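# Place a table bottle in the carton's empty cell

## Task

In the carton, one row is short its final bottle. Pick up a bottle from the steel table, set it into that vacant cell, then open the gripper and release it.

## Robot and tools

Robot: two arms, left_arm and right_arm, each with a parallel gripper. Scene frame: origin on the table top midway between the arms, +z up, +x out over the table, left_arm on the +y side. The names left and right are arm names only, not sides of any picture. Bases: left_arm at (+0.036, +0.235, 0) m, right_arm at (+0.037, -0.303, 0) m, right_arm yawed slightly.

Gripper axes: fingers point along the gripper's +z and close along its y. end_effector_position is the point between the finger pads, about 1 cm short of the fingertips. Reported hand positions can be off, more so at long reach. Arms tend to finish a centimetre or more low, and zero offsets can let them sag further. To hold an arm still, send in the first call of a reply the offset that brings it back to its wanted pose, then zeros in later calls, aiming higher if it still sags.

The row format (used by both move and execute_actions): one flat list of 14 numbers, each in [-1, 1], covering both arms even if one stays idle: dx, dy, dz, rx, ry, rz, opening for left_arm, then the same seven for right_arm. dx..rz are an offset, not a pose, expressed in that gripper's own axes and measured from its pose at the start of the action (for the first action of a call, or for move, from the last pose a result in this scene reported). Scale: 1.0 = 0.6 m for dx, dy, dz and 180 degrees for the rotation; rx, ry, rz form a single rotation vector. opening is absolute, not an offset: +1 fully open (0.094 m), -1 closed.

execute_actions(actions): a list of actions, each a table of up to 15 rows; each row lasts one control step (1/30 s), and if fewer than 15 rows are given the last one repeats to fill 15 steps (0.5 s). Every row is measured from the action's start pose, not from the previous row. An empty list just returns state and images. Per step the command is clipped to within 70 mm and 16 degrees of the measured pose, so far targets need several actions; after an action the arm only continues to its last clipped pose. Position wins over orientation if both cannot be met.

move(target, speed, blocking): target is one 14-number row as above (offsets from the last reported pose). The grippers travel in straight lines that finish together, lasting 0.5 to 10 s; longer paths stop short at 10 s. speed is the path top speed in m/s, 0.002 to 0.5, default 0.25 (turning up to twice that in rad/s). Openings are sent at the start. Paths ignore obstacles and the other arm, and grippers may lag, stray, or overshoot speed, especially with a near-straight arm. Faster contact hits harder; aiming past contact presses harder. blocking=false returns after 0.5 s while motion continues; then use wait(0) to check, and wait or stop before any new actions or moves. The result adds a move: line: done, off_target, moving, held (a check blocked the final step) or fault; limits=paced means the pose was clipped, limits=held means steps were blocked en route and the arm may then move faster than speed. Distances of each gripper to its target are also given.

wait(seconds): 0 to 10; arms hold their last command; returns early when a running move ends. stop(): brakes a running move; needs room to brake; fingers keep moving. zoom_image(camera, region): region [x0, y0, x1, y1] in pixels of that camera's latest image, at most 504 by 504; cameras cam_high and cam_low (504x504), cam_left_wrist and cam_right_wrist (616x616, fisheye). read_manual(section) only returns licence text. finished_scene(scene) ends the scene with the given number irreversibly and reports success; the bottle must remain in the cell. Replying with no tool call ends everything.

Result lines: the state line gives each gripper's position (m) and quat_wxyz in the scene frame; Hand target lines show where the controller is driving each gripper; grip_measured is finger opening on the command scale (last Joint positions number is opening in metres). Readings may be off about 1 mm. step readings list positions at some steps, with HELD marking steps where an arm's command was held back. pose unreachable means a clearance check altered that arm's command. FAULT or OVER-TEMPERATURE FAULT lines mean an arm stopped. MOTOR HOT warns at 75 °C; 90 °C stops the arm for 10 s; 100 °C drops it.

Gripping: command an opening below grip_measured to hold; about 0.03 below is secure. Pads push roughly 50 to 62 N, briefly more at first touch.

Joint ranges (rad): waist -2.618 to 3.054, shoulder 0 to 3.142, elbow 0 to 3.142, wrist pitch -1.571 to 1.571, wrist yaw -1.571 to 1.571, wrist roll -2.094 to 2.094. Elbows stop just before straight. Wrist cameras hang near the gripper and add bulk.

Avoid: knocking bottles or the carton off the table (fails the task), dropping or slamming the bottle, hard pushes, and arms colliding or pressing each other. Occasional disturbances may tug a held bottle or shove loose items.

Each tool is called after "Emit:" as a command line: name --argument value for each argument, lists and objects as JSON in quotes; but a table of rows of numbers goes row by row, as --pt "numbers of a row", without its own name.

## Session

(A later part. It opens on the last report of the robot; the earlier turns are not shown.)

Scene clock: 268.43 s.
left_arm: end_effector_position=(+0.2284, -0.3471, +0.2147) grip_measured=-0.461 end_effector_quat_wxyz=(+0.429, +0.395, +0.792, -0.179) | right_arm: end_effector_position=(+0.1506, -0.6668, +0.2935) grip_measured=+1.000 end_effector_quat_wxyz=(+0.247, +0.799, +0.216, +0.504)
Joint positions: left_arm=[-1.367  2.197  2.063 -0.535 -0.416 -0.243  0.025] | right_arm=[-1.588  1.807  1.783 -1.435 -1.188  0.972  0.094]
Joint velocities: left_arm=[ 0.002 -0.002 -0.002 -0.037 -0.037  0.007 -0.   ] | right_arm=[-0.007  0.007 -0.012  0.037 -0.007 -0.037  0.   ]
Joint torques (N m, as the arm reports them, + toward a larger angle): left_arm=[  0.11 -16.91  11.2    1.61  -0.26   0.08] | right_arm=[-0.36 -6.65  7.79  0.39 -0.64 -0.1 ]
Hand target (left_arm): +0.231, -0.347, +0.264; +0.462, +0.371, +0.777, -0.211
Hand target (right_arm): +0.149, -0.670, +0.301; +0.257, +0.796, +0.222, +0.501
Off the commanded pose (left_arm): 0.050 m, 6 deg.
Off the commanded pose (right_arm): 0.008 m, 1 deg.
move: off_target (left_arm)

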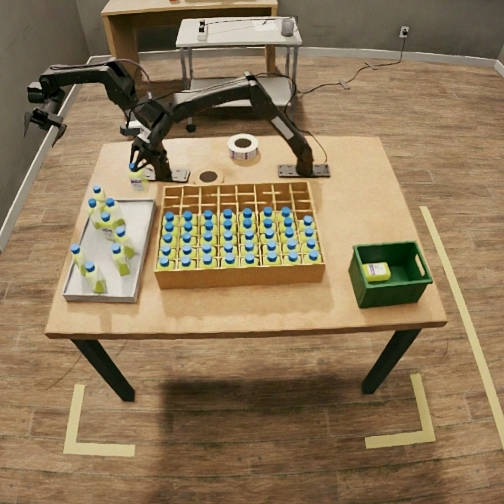

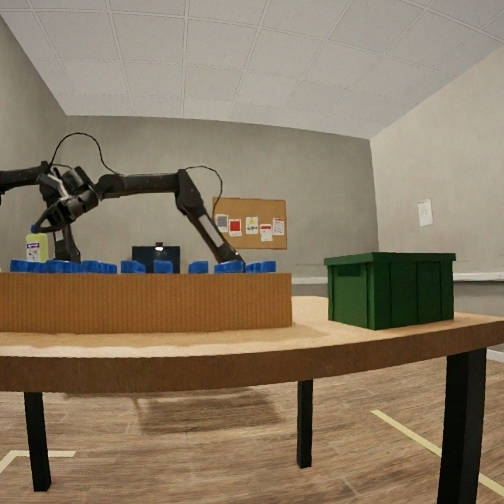

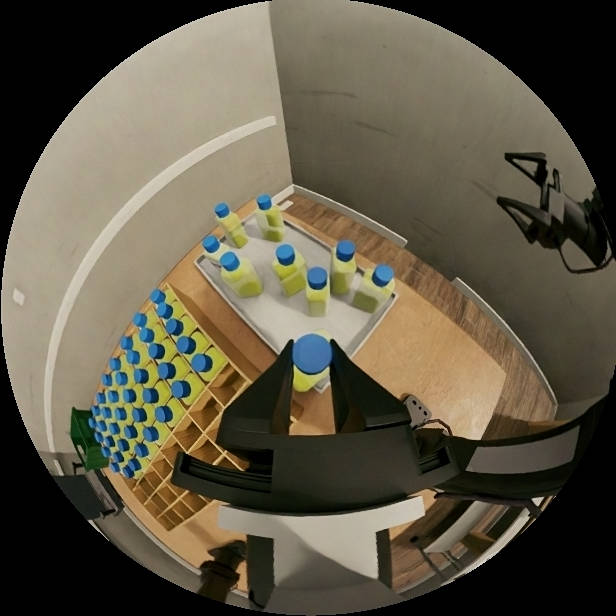

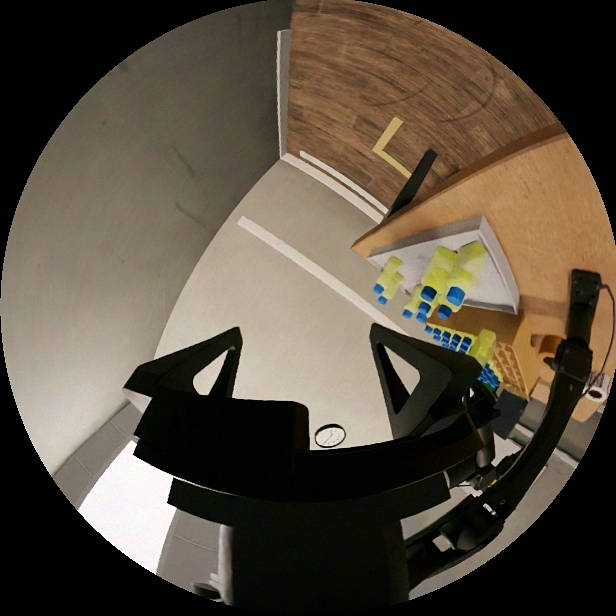

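Emit:
move --target '[-0.0995,0.0395,-0.116,0.003,-0.04,-0.017,-0.50, 0.008,0.012,-0.008,0,0,0,1]' --speed 0.12

Scene clock: 284.73 s.
left_arm: end_effector_position=(+0.2228, -0.3206, +0.2643) grip_measured=-0.463 end_effector_quat_wxyz=(+0.441, +0.387, +0.786, -0.195) | right_arm: end_effector_position=(+0.1504, -0.6657, +0.2958) grip_measured=+1.000 end_effector_quat_wxyz=(+0.238, +0.802, +0.210, +0.505)
Joint positions: left_arm=[-1.367  2.063  2.019 -0.581 -0.415 -0.241  0.025] | right_arm=[-1.588  1.818  1.81  -1.473 -1.184  0.972  0.094]
Joint velocities: left_arm=[ 0.002  0.017 -0.012 -0.051  0.022  0.081 -0.001] | right_arm=[-0.002  0.002  0.017 -0.125  0.022  0.007  0.   ]
Joint torques (N m, as the arm reports them, + toward a larger angle): left_arm=[  0.23 -15.36  10.09   1.68  -0.31   0.08] | right_arm=[-0.34 -6.65  7.74  0.32 -0.64 -0.09]
Hand target (left_arm): +0.227, -0.317, +0.304; +0.472, +0.364, +0.773, -0.219
Hand target (right_arm): +0.149, -0.668, +0.303; +0.248, +0.799, +0.215, +0.503
Off the commanded pose (left_arm): 0.041 m, 5 deg.
Off the commanded pose (right_arm): 0.008 m, 1 deg.
move: off_target (left_arm)

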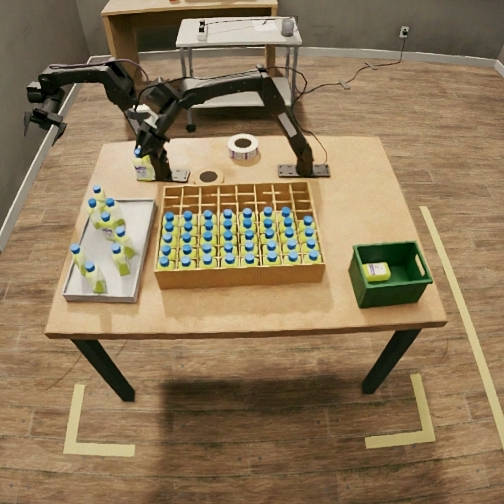

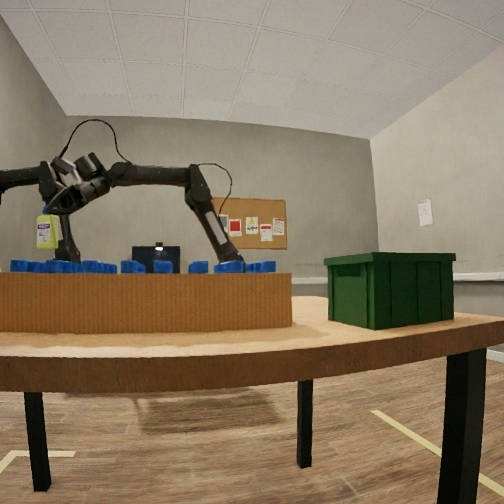

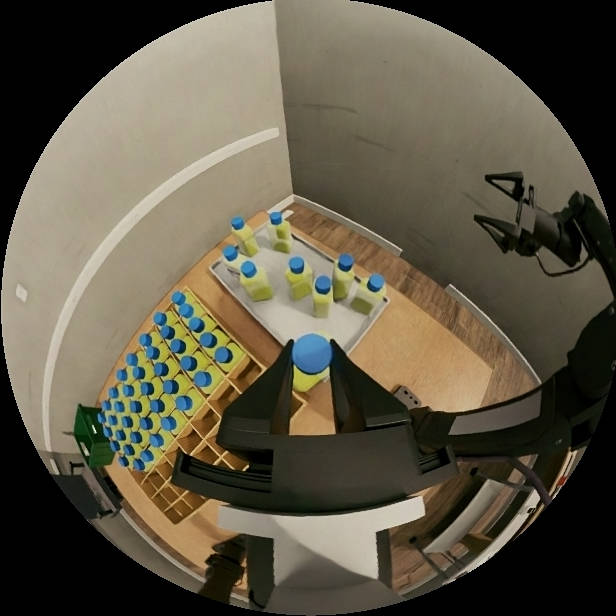

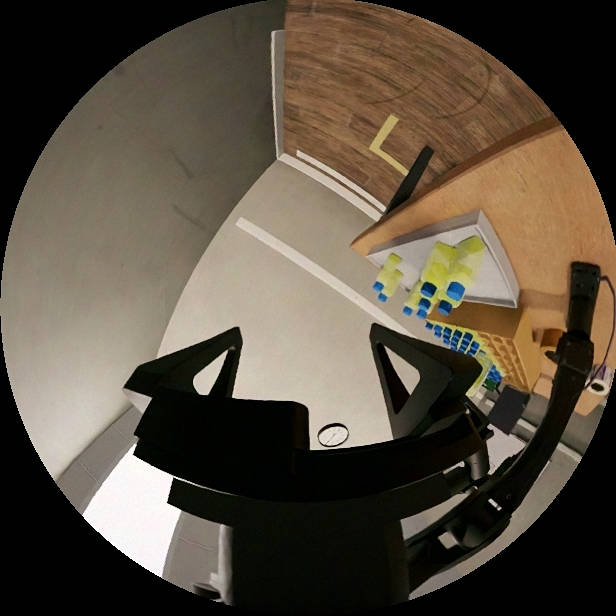

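Emit:
move --target '[0.2907,0.688,-0.480,-0.0664,-0.016,-0.0483,-0.50, 0,0,0,0,0,0,1]' --speed 0.2

Emit:
zoom_image --camera "cam_left_wrist" --region '[180, 220, 440, 480]'

Emit:
zoom_image --camera "cam_high" --region '[240, 130, 360, 250]'

Scene clock: 315.90 s.
left_arm: end_effector_position=(+0.3240, +0.2025, +0.2716) grip_measured=-0.463 end_effector_quat_wxyz=(+0.467, +0.259, +0.831, -0.157) | right_arm: end_effector_position=(+0.1501, -0.6655, +0.2949) grip_measured=+1.000 end_effector_quat_wxyz=(+0.237, +0.804, +0.210, +0.503)
Joint positions: left_arm=[ 0.334  1.027  1.066 -0.845  0.778  0.61   0.025] | right_arm=[-1.588  1.818  1.81  -1.474 -1.179  0.972  0.094]
Joint velocities: left_arm=[ 0.002 -0.012 -0.012 -0.037 -0.051 -0.022 -0.   ] | right_arm=[ 0.002 -0.002 -0.012 -0.081  0.066 -0.022  0.   ]
Joint torques (N m, as the arm reports them, + toward a larger angle): left_arm=[ 0.81 -1.57 11.34  1.33  0.55  0.06] | right_arm=[ 0.03 -7.36  5.29  0.47 -0.64  0.02]
Hand target (left_arm): +0.329, +0.202, +0.291; +0.490, +0.271, +0.814, -0.156
Hand target (right_arm): +0.150, -0.666, +0.296; +0.238, +0.803, +0.210, +0.505
Off the commanded pose (left_arm): 0.017 m, 3 deg.
Off the commanded pose (right_arm): 0.001 m, 0 deg.
move: off_target (left_arm)

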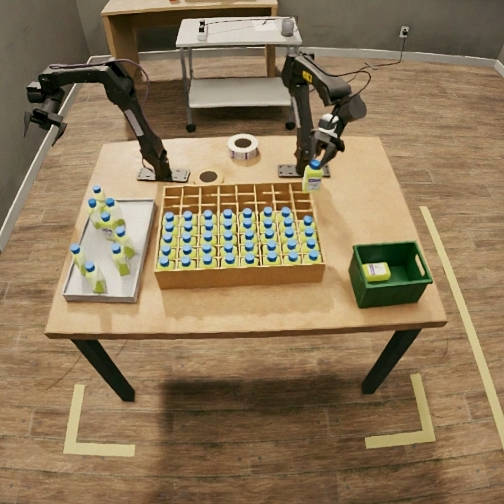

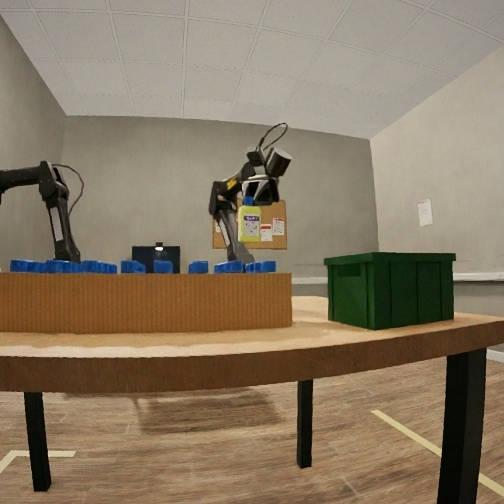

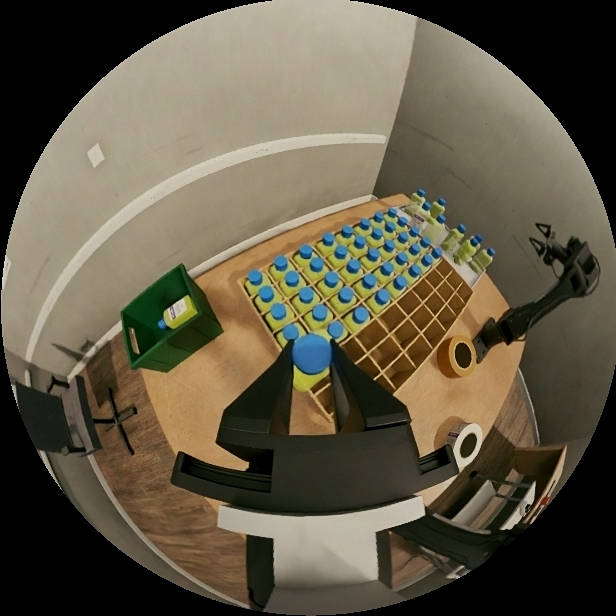

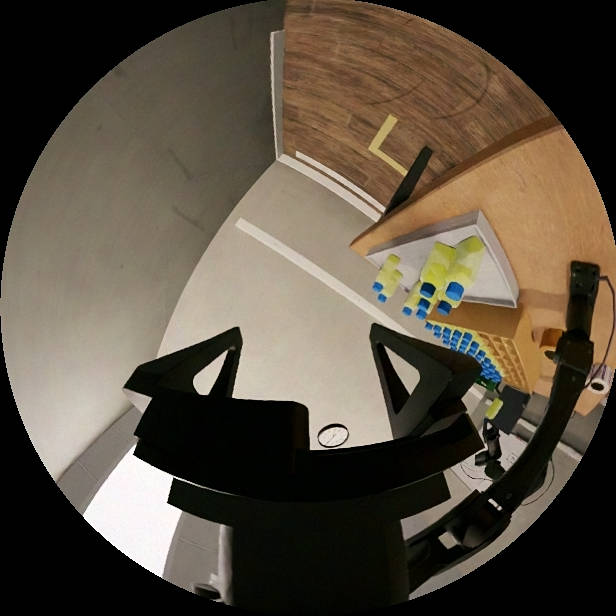

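Region (180, 220, 440, 480) of cam_left_wrist's 616x616 image, scaled by 1.938, with more detail than that image has.

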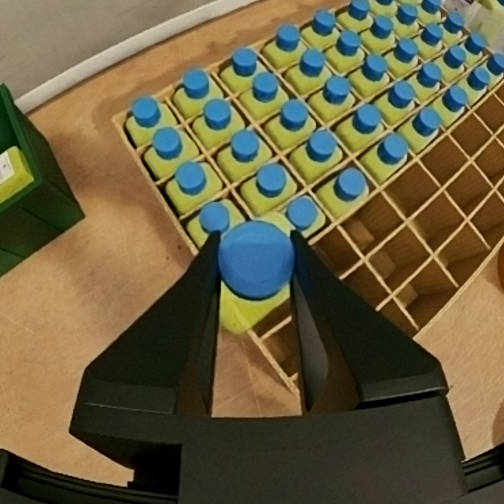

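Region (240, 130, 360, 250) of cam_high's 504x504 image, scaled by 4.200, with more detail than that image has.

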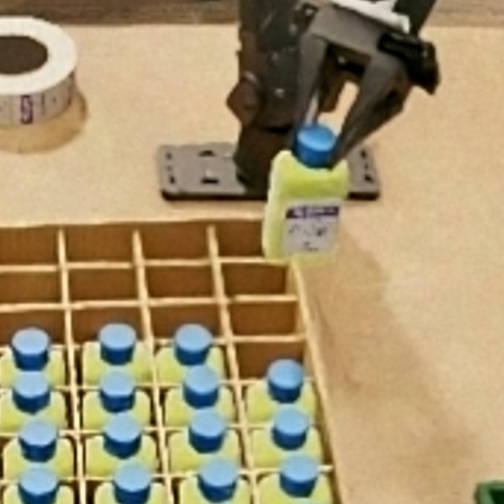

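Emit:
move --target '[0.012,0.0205,0.086,0.001,-0.006,0.015,-0.50, 0,0,0,0,0,0,1]' --speed 0.08

Emit:
zoom_image --camera "cam_left_wrist" --region '[180, 220, 440, 480]'

Emit:
zoom_image --camera "cam_high" --region '[260, 150, 350, 240]'

Emit:
zoom_image --camera "cam_low" --region '[190, 180, 310, 300]'

Scene clock: 345.13 s.
left_arm: end_effector_position=(+0.3578, +0.1934, +0.2319) grip_measured=-0.463 end_effector_quat_wxyz=(+0.464, +0.270, +0.830, -0.149) | right_arm: end_effector_position=(+0.1498, -0.6655, +0.2942) grip_measured=+1.000 end_effector_quat_wxyz=(+0.236, +0.805, +0.210, +0.502)
Joint positions: left_arm=[ 0.233  1.107  0.941 -0.588  0.697  0.545  0.025] | right_arm=[-1.588  1.818  1.81  -1.474 -1.174  0.972  0.094]
Joint velocities: left_arm=[ 0.007  0.012 -0.017 -0.022  0.022 -0.066  0.   ] | right_arm=[ 0.002  0.002 -0.022  0.066  0.066 -0.022  0.   ]
Joint torques (N m, as the arm reports them, + toward a larger angle): left_arm=[-0.92 -2.97  8.16  1.58  0.32 -0.05] | right_arm=[ 0.02 -7.34  5.29  0.46 -0.63  0.02]
Hand target (left_arm): +0.363, +0.189, +0.238; +0.477, +0.279, +0.820, -0.150
Hand target (right_arm): +0.150, -0.666, +0.295; +0.237, +0.804, +0.210, +0.504
Off the commanded pose (left_arm): 0.010 m, 2 deg.
Off the commanded pose (right_arm): 0.001 m, 0 deg.
move: done

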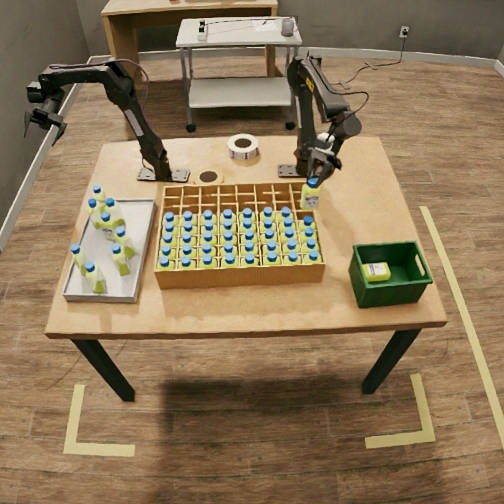

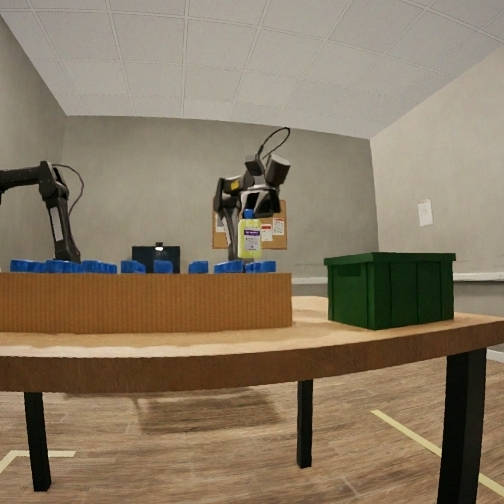

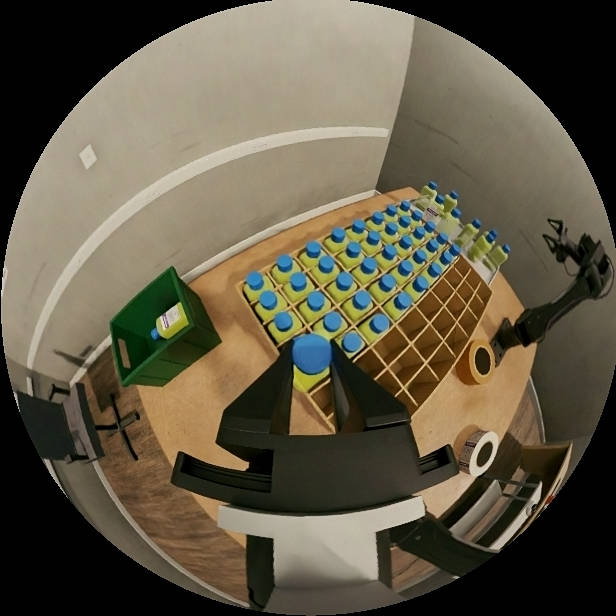

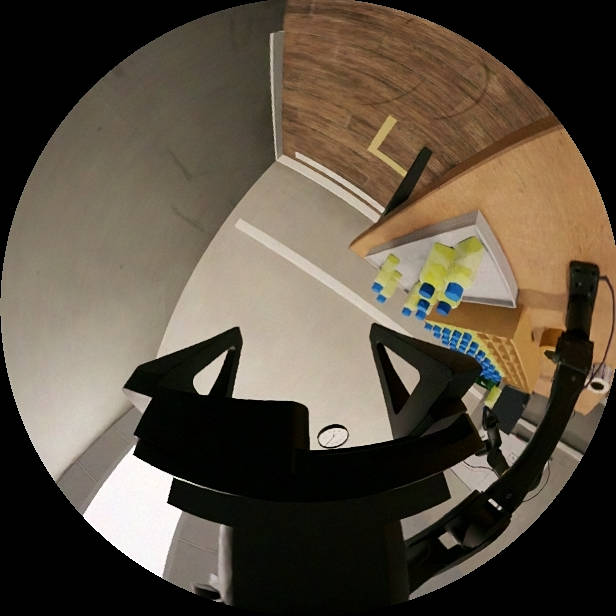

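Region (180, 220, 440, 480) of cam_left_wrist's 616x616 image, scaled by 1.938, with more detail than that image has.

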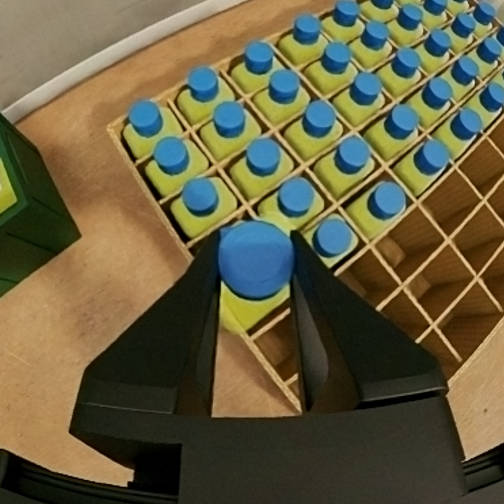

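Region (260, 150, 350, 240) of cam_high's 504x504 image, scaled by 5.600, with more detail than that image has.

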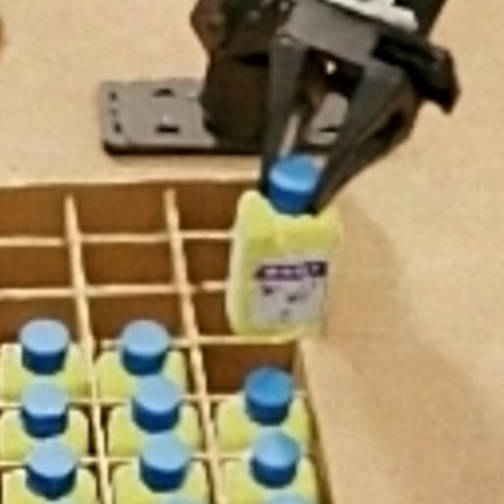

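Region (190, 180, 310, 300) of cam_low's 504x504 image, scaled by 4.200, with more detail than that image has.

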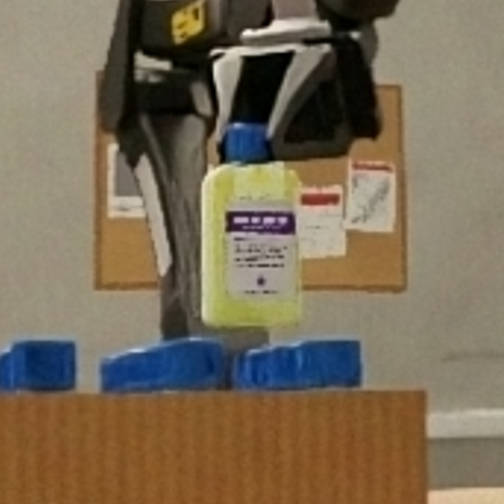

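Emit:
move --target '[0.010,-0.010,0.034,0,-0.014,0.006,-0.50, 0,0,0,0,0,0,1]' --speed 0.04

Emit:
zoom_image --camera "cam_left_wrist" --region '[180, 220, 440, 480]'

Emit:
zoom_image --camera "cam_high" --region '[260, 150, 350, 240]'

Emit:
zoom_image --camera "cam_low" --region '[190, 180, 310, 300]'

Scene clock: 386.73 s.
left_arm: end_effector_position=(+0.3615, +0.1848, +0.2056) grip_measured=-0.463 end_effector_quat_wxyz=(+0.465, +0.265, +0.831, -0.153) | right_arm: end_effector_position=(+0.1494, -0.6656, +0.2934) grip_measured=+1.000 end_effector_quat_wxyz=(+0.236, +0.806, +0.210, +0.500)
Joint positions: left_arm=[ 0.19   1.107  0.83  -0.45   0.669  0.494  0.025] | right_arm=[-1.588  1.818  1.81  -1.474 -1.169  0.972  0.094]
Joint velocities: left_arm=[-0.007 -0.017 -0.002  0.022 -0.037  0.037  0.   ] | right_arm=[ 0.012  0.002 -0.002 -0.022 -0.022  0.037  0.   ]
Joint torques (N m, as the arm reports them, + toward a larger angle): left_arm=[-0.88 -4.17  8.17  1.64  0.34 -0.07] | right_arm=[ 0.03 -7.34  5.3   0.46 -0.64  0.02]
Hand target (left_arm): +0.365, +0.180, +0.216; +0.483, +0.275, +0.818, -0.151
Hand target (right_arm): +0.150, -0.666, +0.294; +0.236, +0.805, +0.210, +0.502
Off the commanded pose (left_arm): 0.012 m, 3 deg.
Off the commanded pose (right_arm): 0.001 m, 0 deg.
move: off_target (left_arm)

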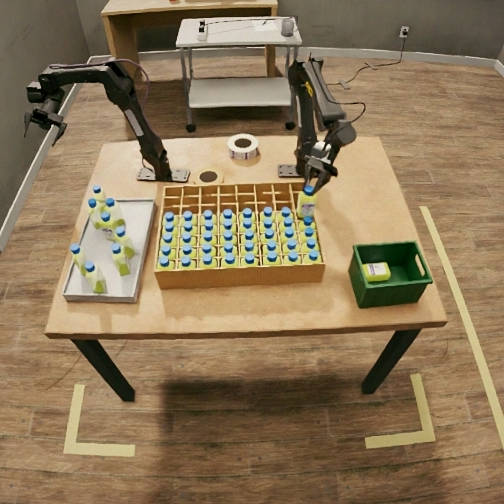

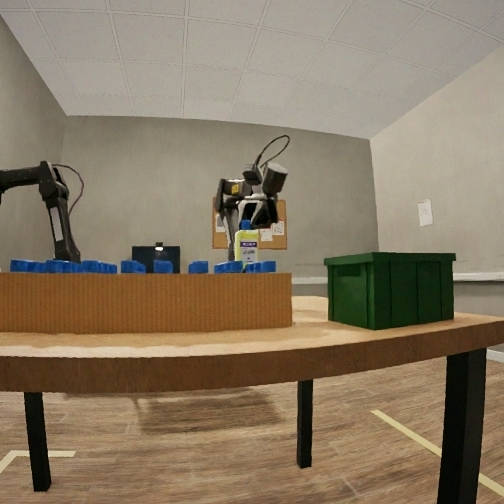

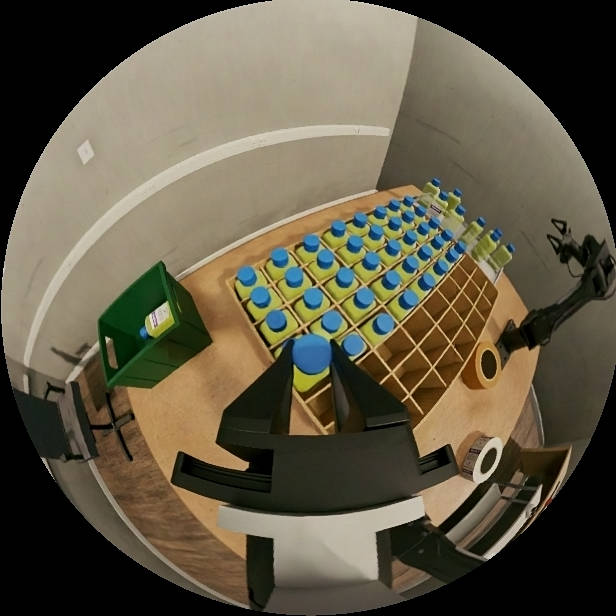

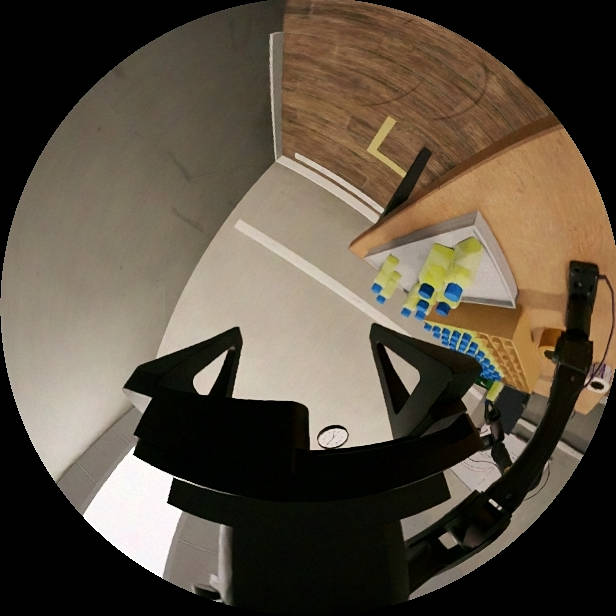

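Region (180, 220, 440, 480) of cam_left_wrist's 616x616 image, scaled by 1.938, with more detail than that image has.

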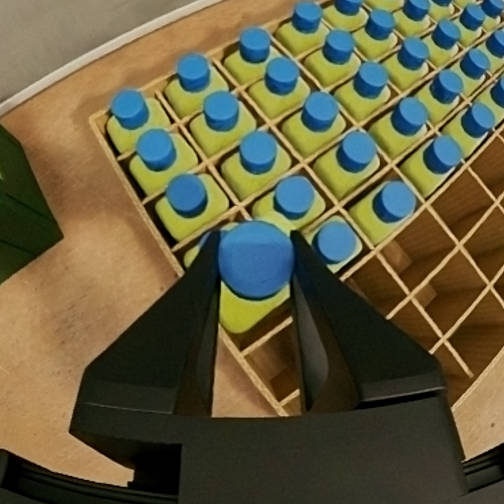

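Region (260, 150, 350, 240) of cam_high's 504x504 image, scaled by 5.600, with more detail than that image has.

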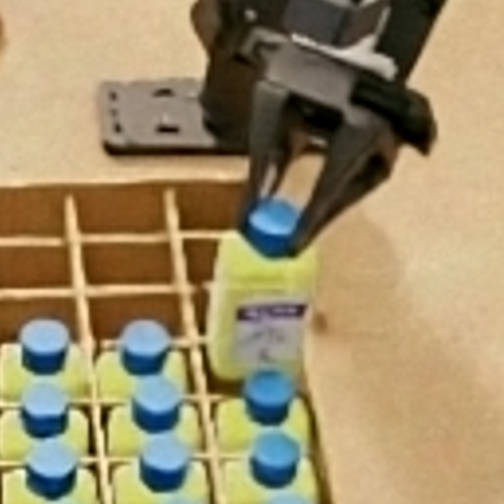

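Region (190, 180, 310, 300) of cam_low's 504x504 image, scaled by 4.200, with more detail than that image has.

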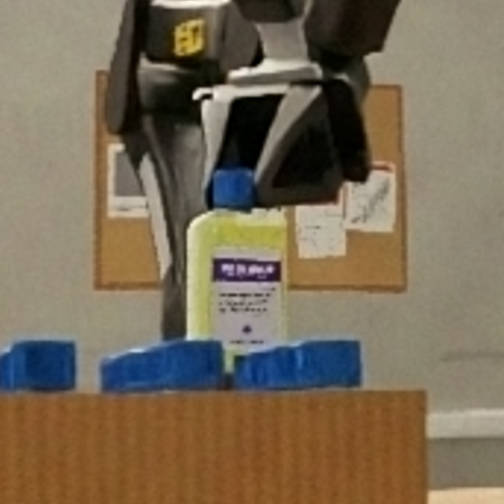

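Emit:
move --target '[0.040,-0.002,0.030,0,-0.013,0.008,-0.50, 0,0,0,0,0,0,1]' --speed 0.03

Emit:
zoom_image --camera "cam_left_wrist" --region '[180, 220, 440, 480]'

Emit:
zoom_image --camera "cam_high" --region '[260, 150, 350, 240]'

Emit:
zoom_image --camera "cam_low" --region '[190, 180, 310, 300]'

Scene clock: 404.00 s.
left_arm: end_effector_position=(+0.3545, +0.1843, +0.1632) grip_measured=-0.463 end_effector_quat_wxyz=(+0.456, +0.261, +0.836, -0.155) | right_arm: end_effector_position=(+0.1491, -0.6656, +0.2927) grip_measured=+1.000 end_effector_quat_wxyz=(+0.235, +0.808, +0.211, +0.498)
Joint positions: left_arm=[ 0.19   1.107  0.674 -0.315  0.664  0.494  0.025] | right_arm=[-1.588  1.818  1.81  -1.474 -1.165  0.972  0.094]
Joint velocities: left_arm=[ 0.002  0.012 -0.012  0.007  0.037 -0.007  0.001] | right_arm=[-0.012 -0.012 -0.017 -0.037 -0.081  0.007  0.   ]
Joint torques (N m, as the arm reports them, + toward a larger angle): left_arm=[ 0.11 -3.47  8.06  1.89  0.48  0.04] | right_arm=[ 0.04 -7.36  5.29  0.46 -0.63  0.02]
Hand target (left_arm): +0.362, +0.182, +0.176; +0.482, +0.273, +0.818, -0.152
Hand target (right_arm): +0.149, -0.666, +0.293; +0.236, +0.806, +0.210, +0.500
Off the commanded pose (left_arm): 0.015 m, 4 deg.
Off the commanded pose (right_arm): 0.001 m, 0 deg.
move: off_target (left_arm)

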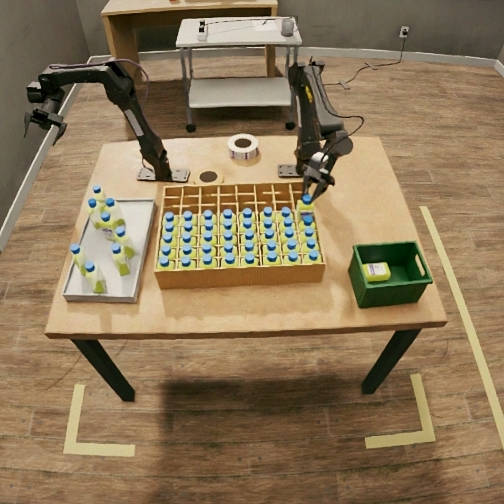

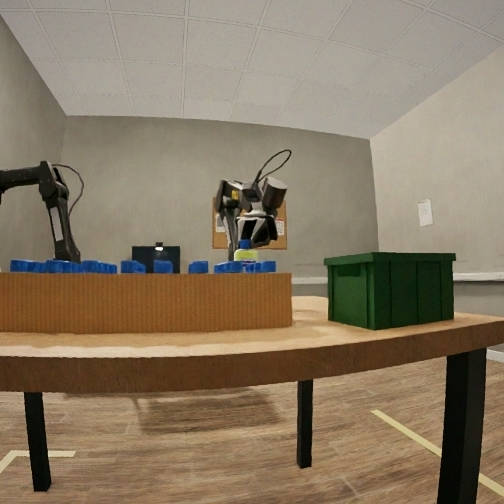

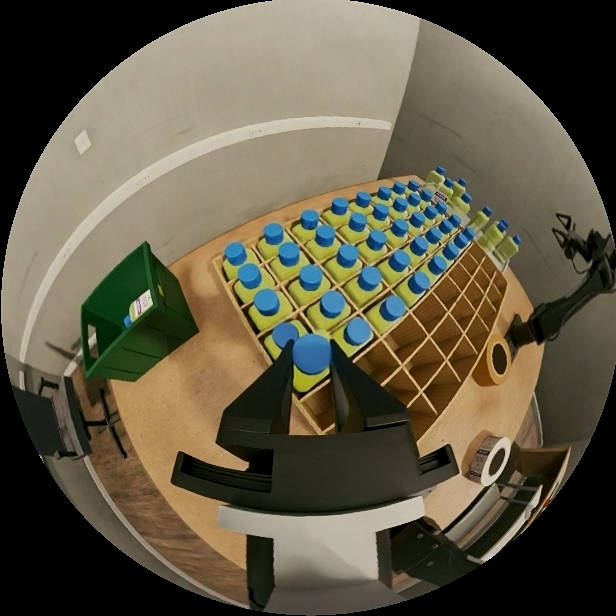

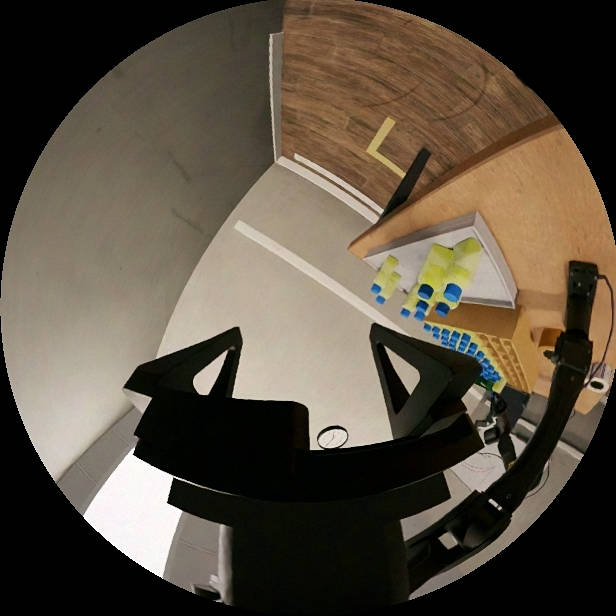

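Region (180, 220, 440, 480) of cam_left_wrist's 616x616 image, scaled by 1.938, with more detail than that image has.

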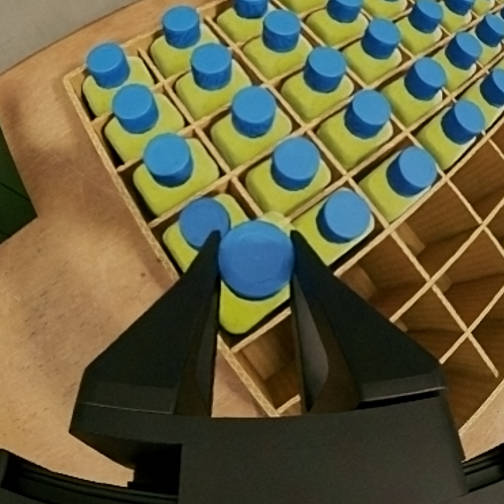

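Region (260, 150, 350, 240) of cam_high's 504x504 image, scaled by 5.600, with more detail than that image has.

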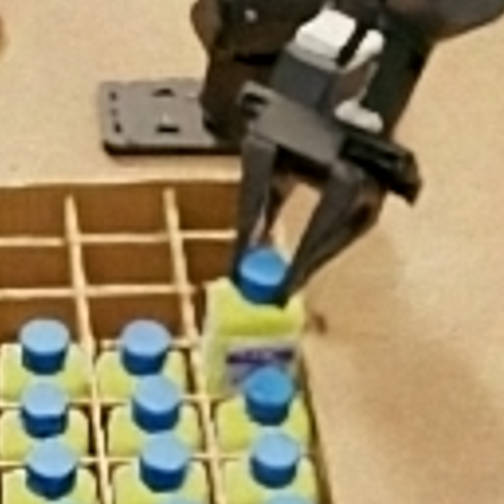

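Region (190, 180, 310, 300) of cam_low's 504x504 image, scaled by 4.200, with more detail than that image has.

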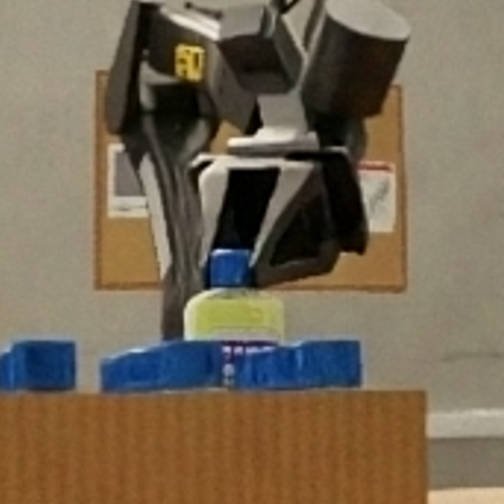

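Emit:
move --target '[0.0435,0.014,0.052,0,-0.02,0.01,-0.50, 0,0,0,0,0,0,1]' --speed 0.03

Emit:
zoom_image --camera "cam_left_wrist" --region '[180, 220, 440, 480]'

Emit:
zoom_image --camera "cam_high" --region '[260, 150, 350, 240]'

Emit:
zoom_image --camera "cam_low" --region '[190, 180, 310, 300]'

Scene clock: 421.53 s.
left_arm: end_effector_position=(+0.3541, +0.1824, +0.1203) grip_measured=-0.464 end_effector_quat_wxyz=(+0.460, +0.266, +0.831, -0.166) | right_arm: end_effector_position=(+0.1488, -0.6656, +0.2919) grip_measured=+1.000 end_effector_quat_wxyz=(+0.234, +0.809, +0.211, +0.496)
Joint positions: left_arm=[ 0.2    1.181  0.526 -0.094  0.697  0.501  0.025] | right_arm=[-1.588  1.818  1.81  -1.474 -1.16   0.972  0.094]
Joint velocities: left_arm=[-0.002 -0.012 -0.017  0.022  0.007  0.037  0.   ] | right_arm=[-0.007 -0.007  0.002 -0.022  0.007 -0.037  0.   ]
Joint torques (N m, as the arm reports them, + toward a larger angle): left_arm=[ 0.   -1.    7.51  2.26  0.19 -0.1 ] | right_arm=[ 0.03 -7.35  5.28  0.46 -0.63  0.02]
Hand target (left_arm): +0.367, +0.184, +0.125; +0.483, +0.271, +0.818, -0.156
Hand target (right_arm): +0.149, -0.666, +0.293; +0.235, +0.808, +0.211, +0.498
Off the commanded pose (left_arm): 0.015 m, 3 deg.
Off the commanded pose (right_arm): 0.001 m, 0 deg.
move: off_target (left_arm)

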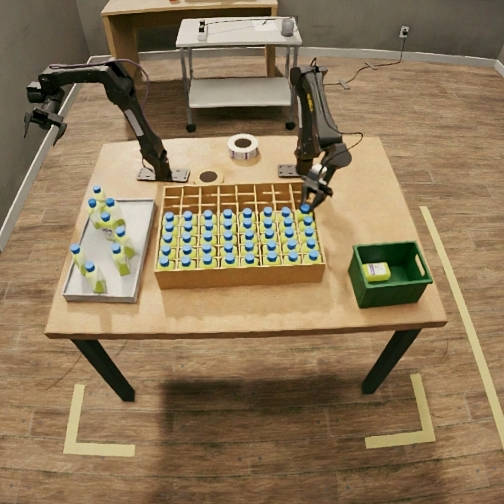

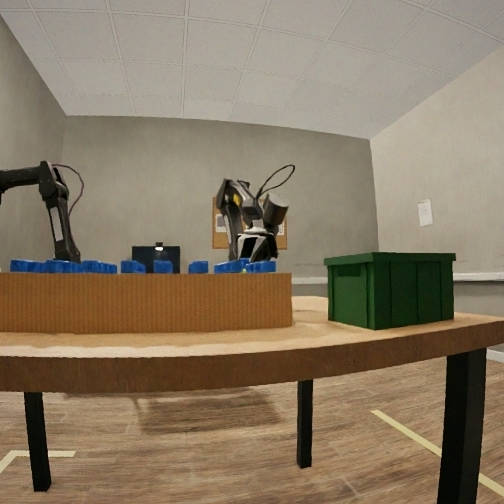

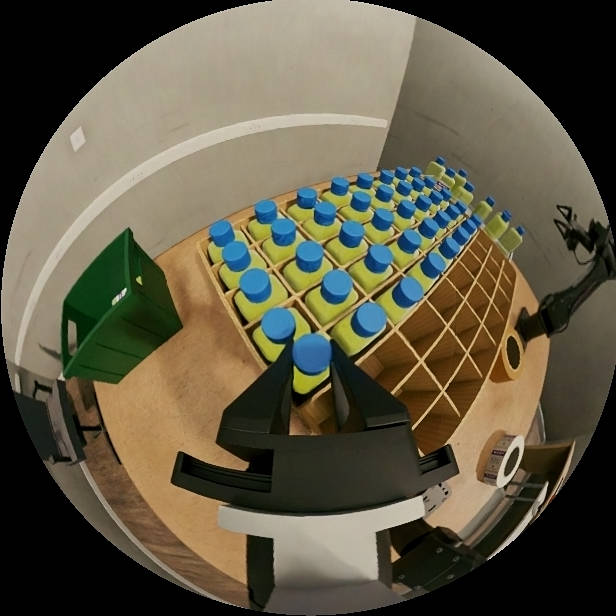

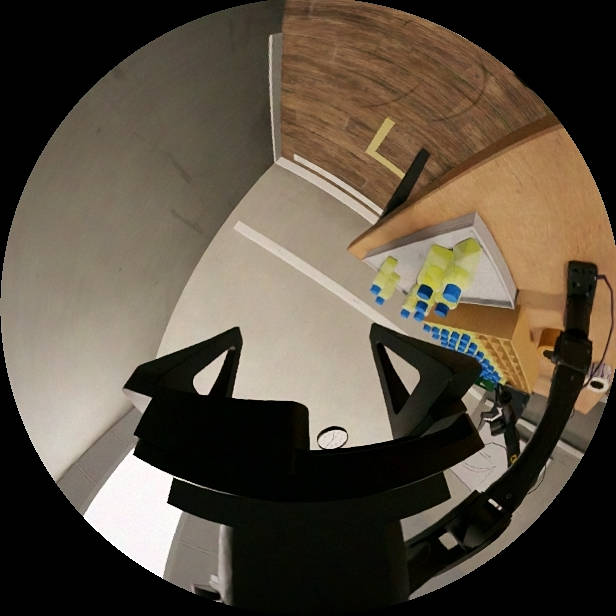

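Region (180, 220, 440, 480) of cam_left_wrist's 616x616 image, scaled by 1.938, with more detail than that image has.

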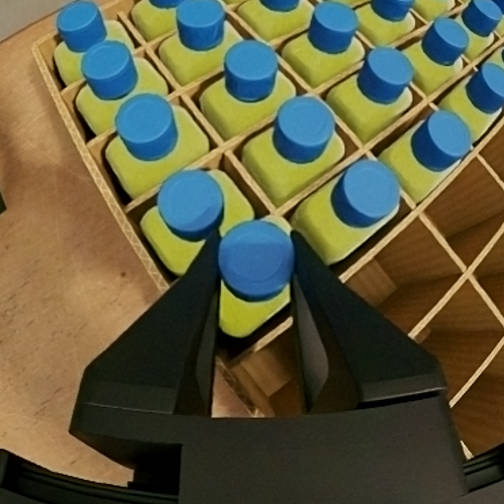

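Region (260, 150, 350, 240) of cam_high's 504x504 image, scaled by 5.600, with more detail than that image has.

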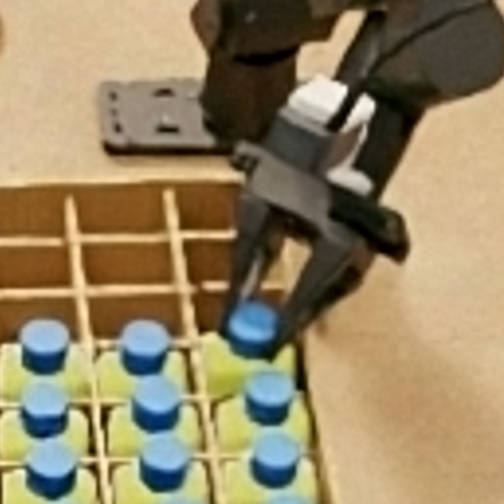

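Region (190, 180, 310, 300) of cam_low's 504x504 image, scaled by 4.200, with more detail than that image has.

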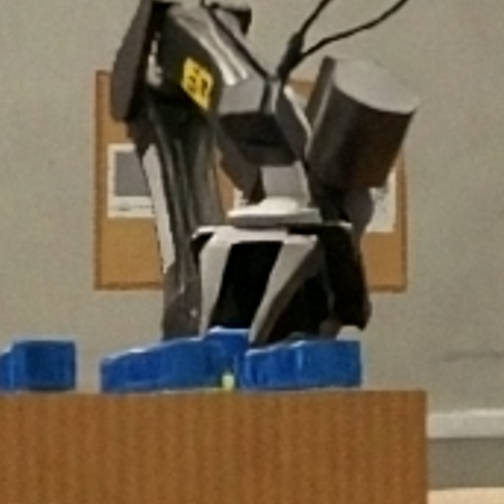

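Emit:
move --target '[0.013,0.006,0.013,0,-0.01,0.004,-0.50, 0,0,0,0,0,0,1]' --speed 0.02

Emit:
zoom_image --camera "cam_high" --region '[260, 150, 350, 240]'

Emit:
zoom_image --camera "cam_low" --region '[190, 180, 310, 300]'

Scene clock: 430.90 s.
left_arm: end_effector_position=(+0.3515, +0.1834, +0.1057) grip_measured=-0.464 end_effector_quat_wxyz=(+0.458, +0.267, +0.832, -0.165) | right_arm: end_effector_position=(+0.1485, -0.6656, +0.2913) grip_measured=+1.000 end_effector_quat_wxyz=(+0.234, +0.810, +0.211, +0.495)
Joint positions: left_arm=[ 0.205  1.205  0.481 -0.032  0.699  0.511  0.025] | right_arm=[-1.588  1.818  1.81  -1.474 -1.156  0.972  0.094]
Joint velocities: left_arm=[ 0.002  0.002 -0.017  0.037 -0.095 -0.022  0.001] | right_arm=[ 0.002 -0.002 -0.017  0.007 -0.037 -0.022  0.   ]
Joint torques (N m, as the arm reports them, + toward a larger angle): left_arm=[ 0.71 -2.17  7.13  1.82  0.45 -0.06] | right_arm=[ 0.03 -7.36  5.28  0.46 -0.63  0.02]
Hand target (left_arm): +0.357, +0.184, +0.110; +0.473, +0.269, +0.822, -0.167
Hand target (right_arm): +0.149, -0.666, +0.292; +0.234, +0.809, +0.211, +0.496
Off the commanded pose (left_arm): 0.008 m, 2 deg.
Off the commanded pose (right_arm): 0.001 m, 0 deg.
move: done

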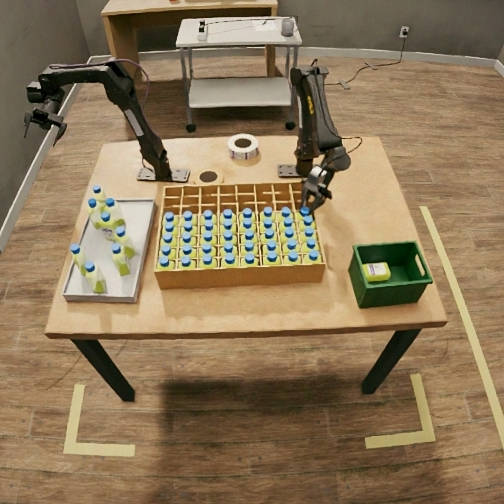

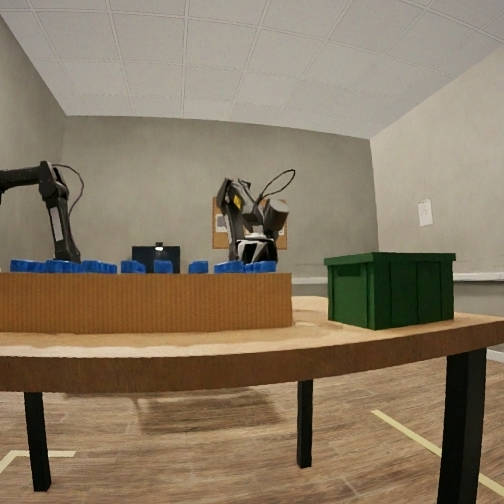

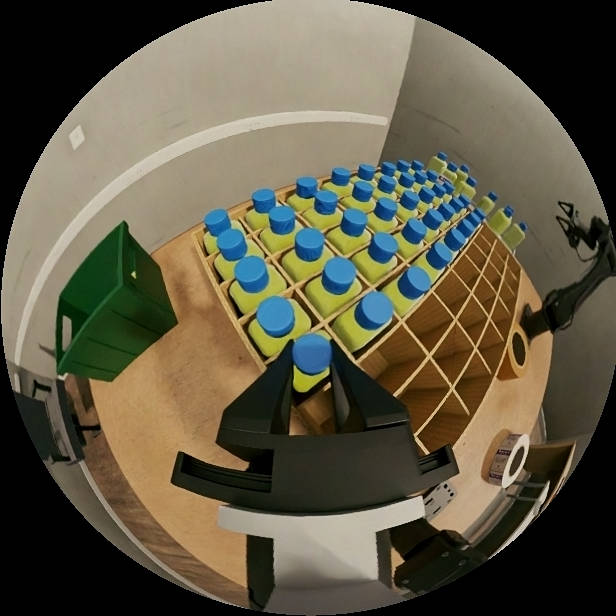

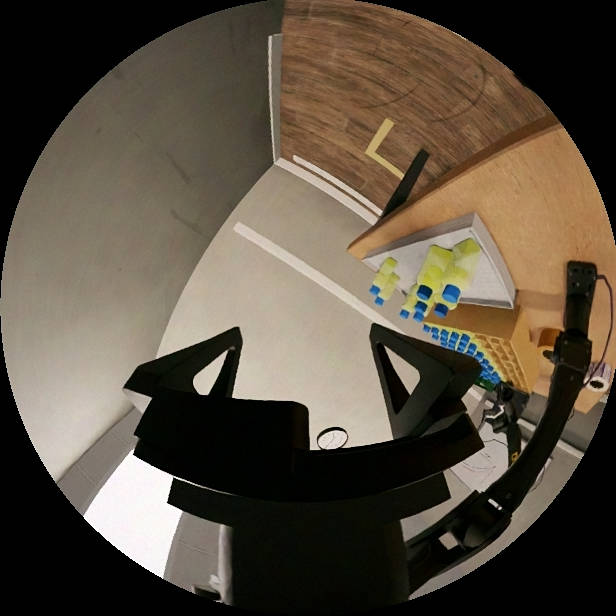

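Region (260, 150, 350, 240) of cam_high's 504x504 image, scaled by 5.600, with more detail than that image has.

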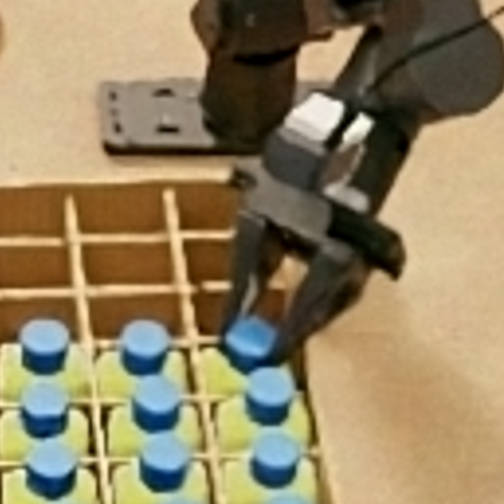

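Region (190, 180, 310, 300) of cam_low's 504x504 image, scaled by 4.200, with more detail than that image has.

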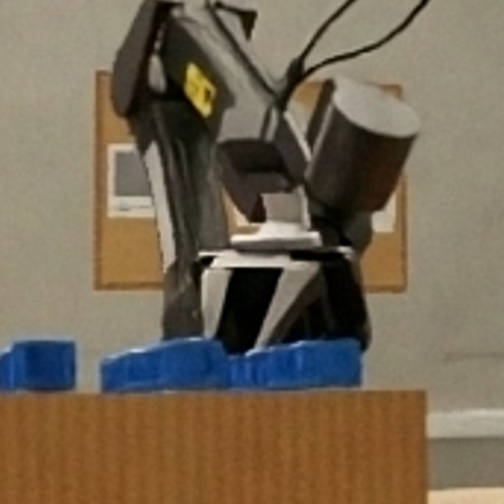

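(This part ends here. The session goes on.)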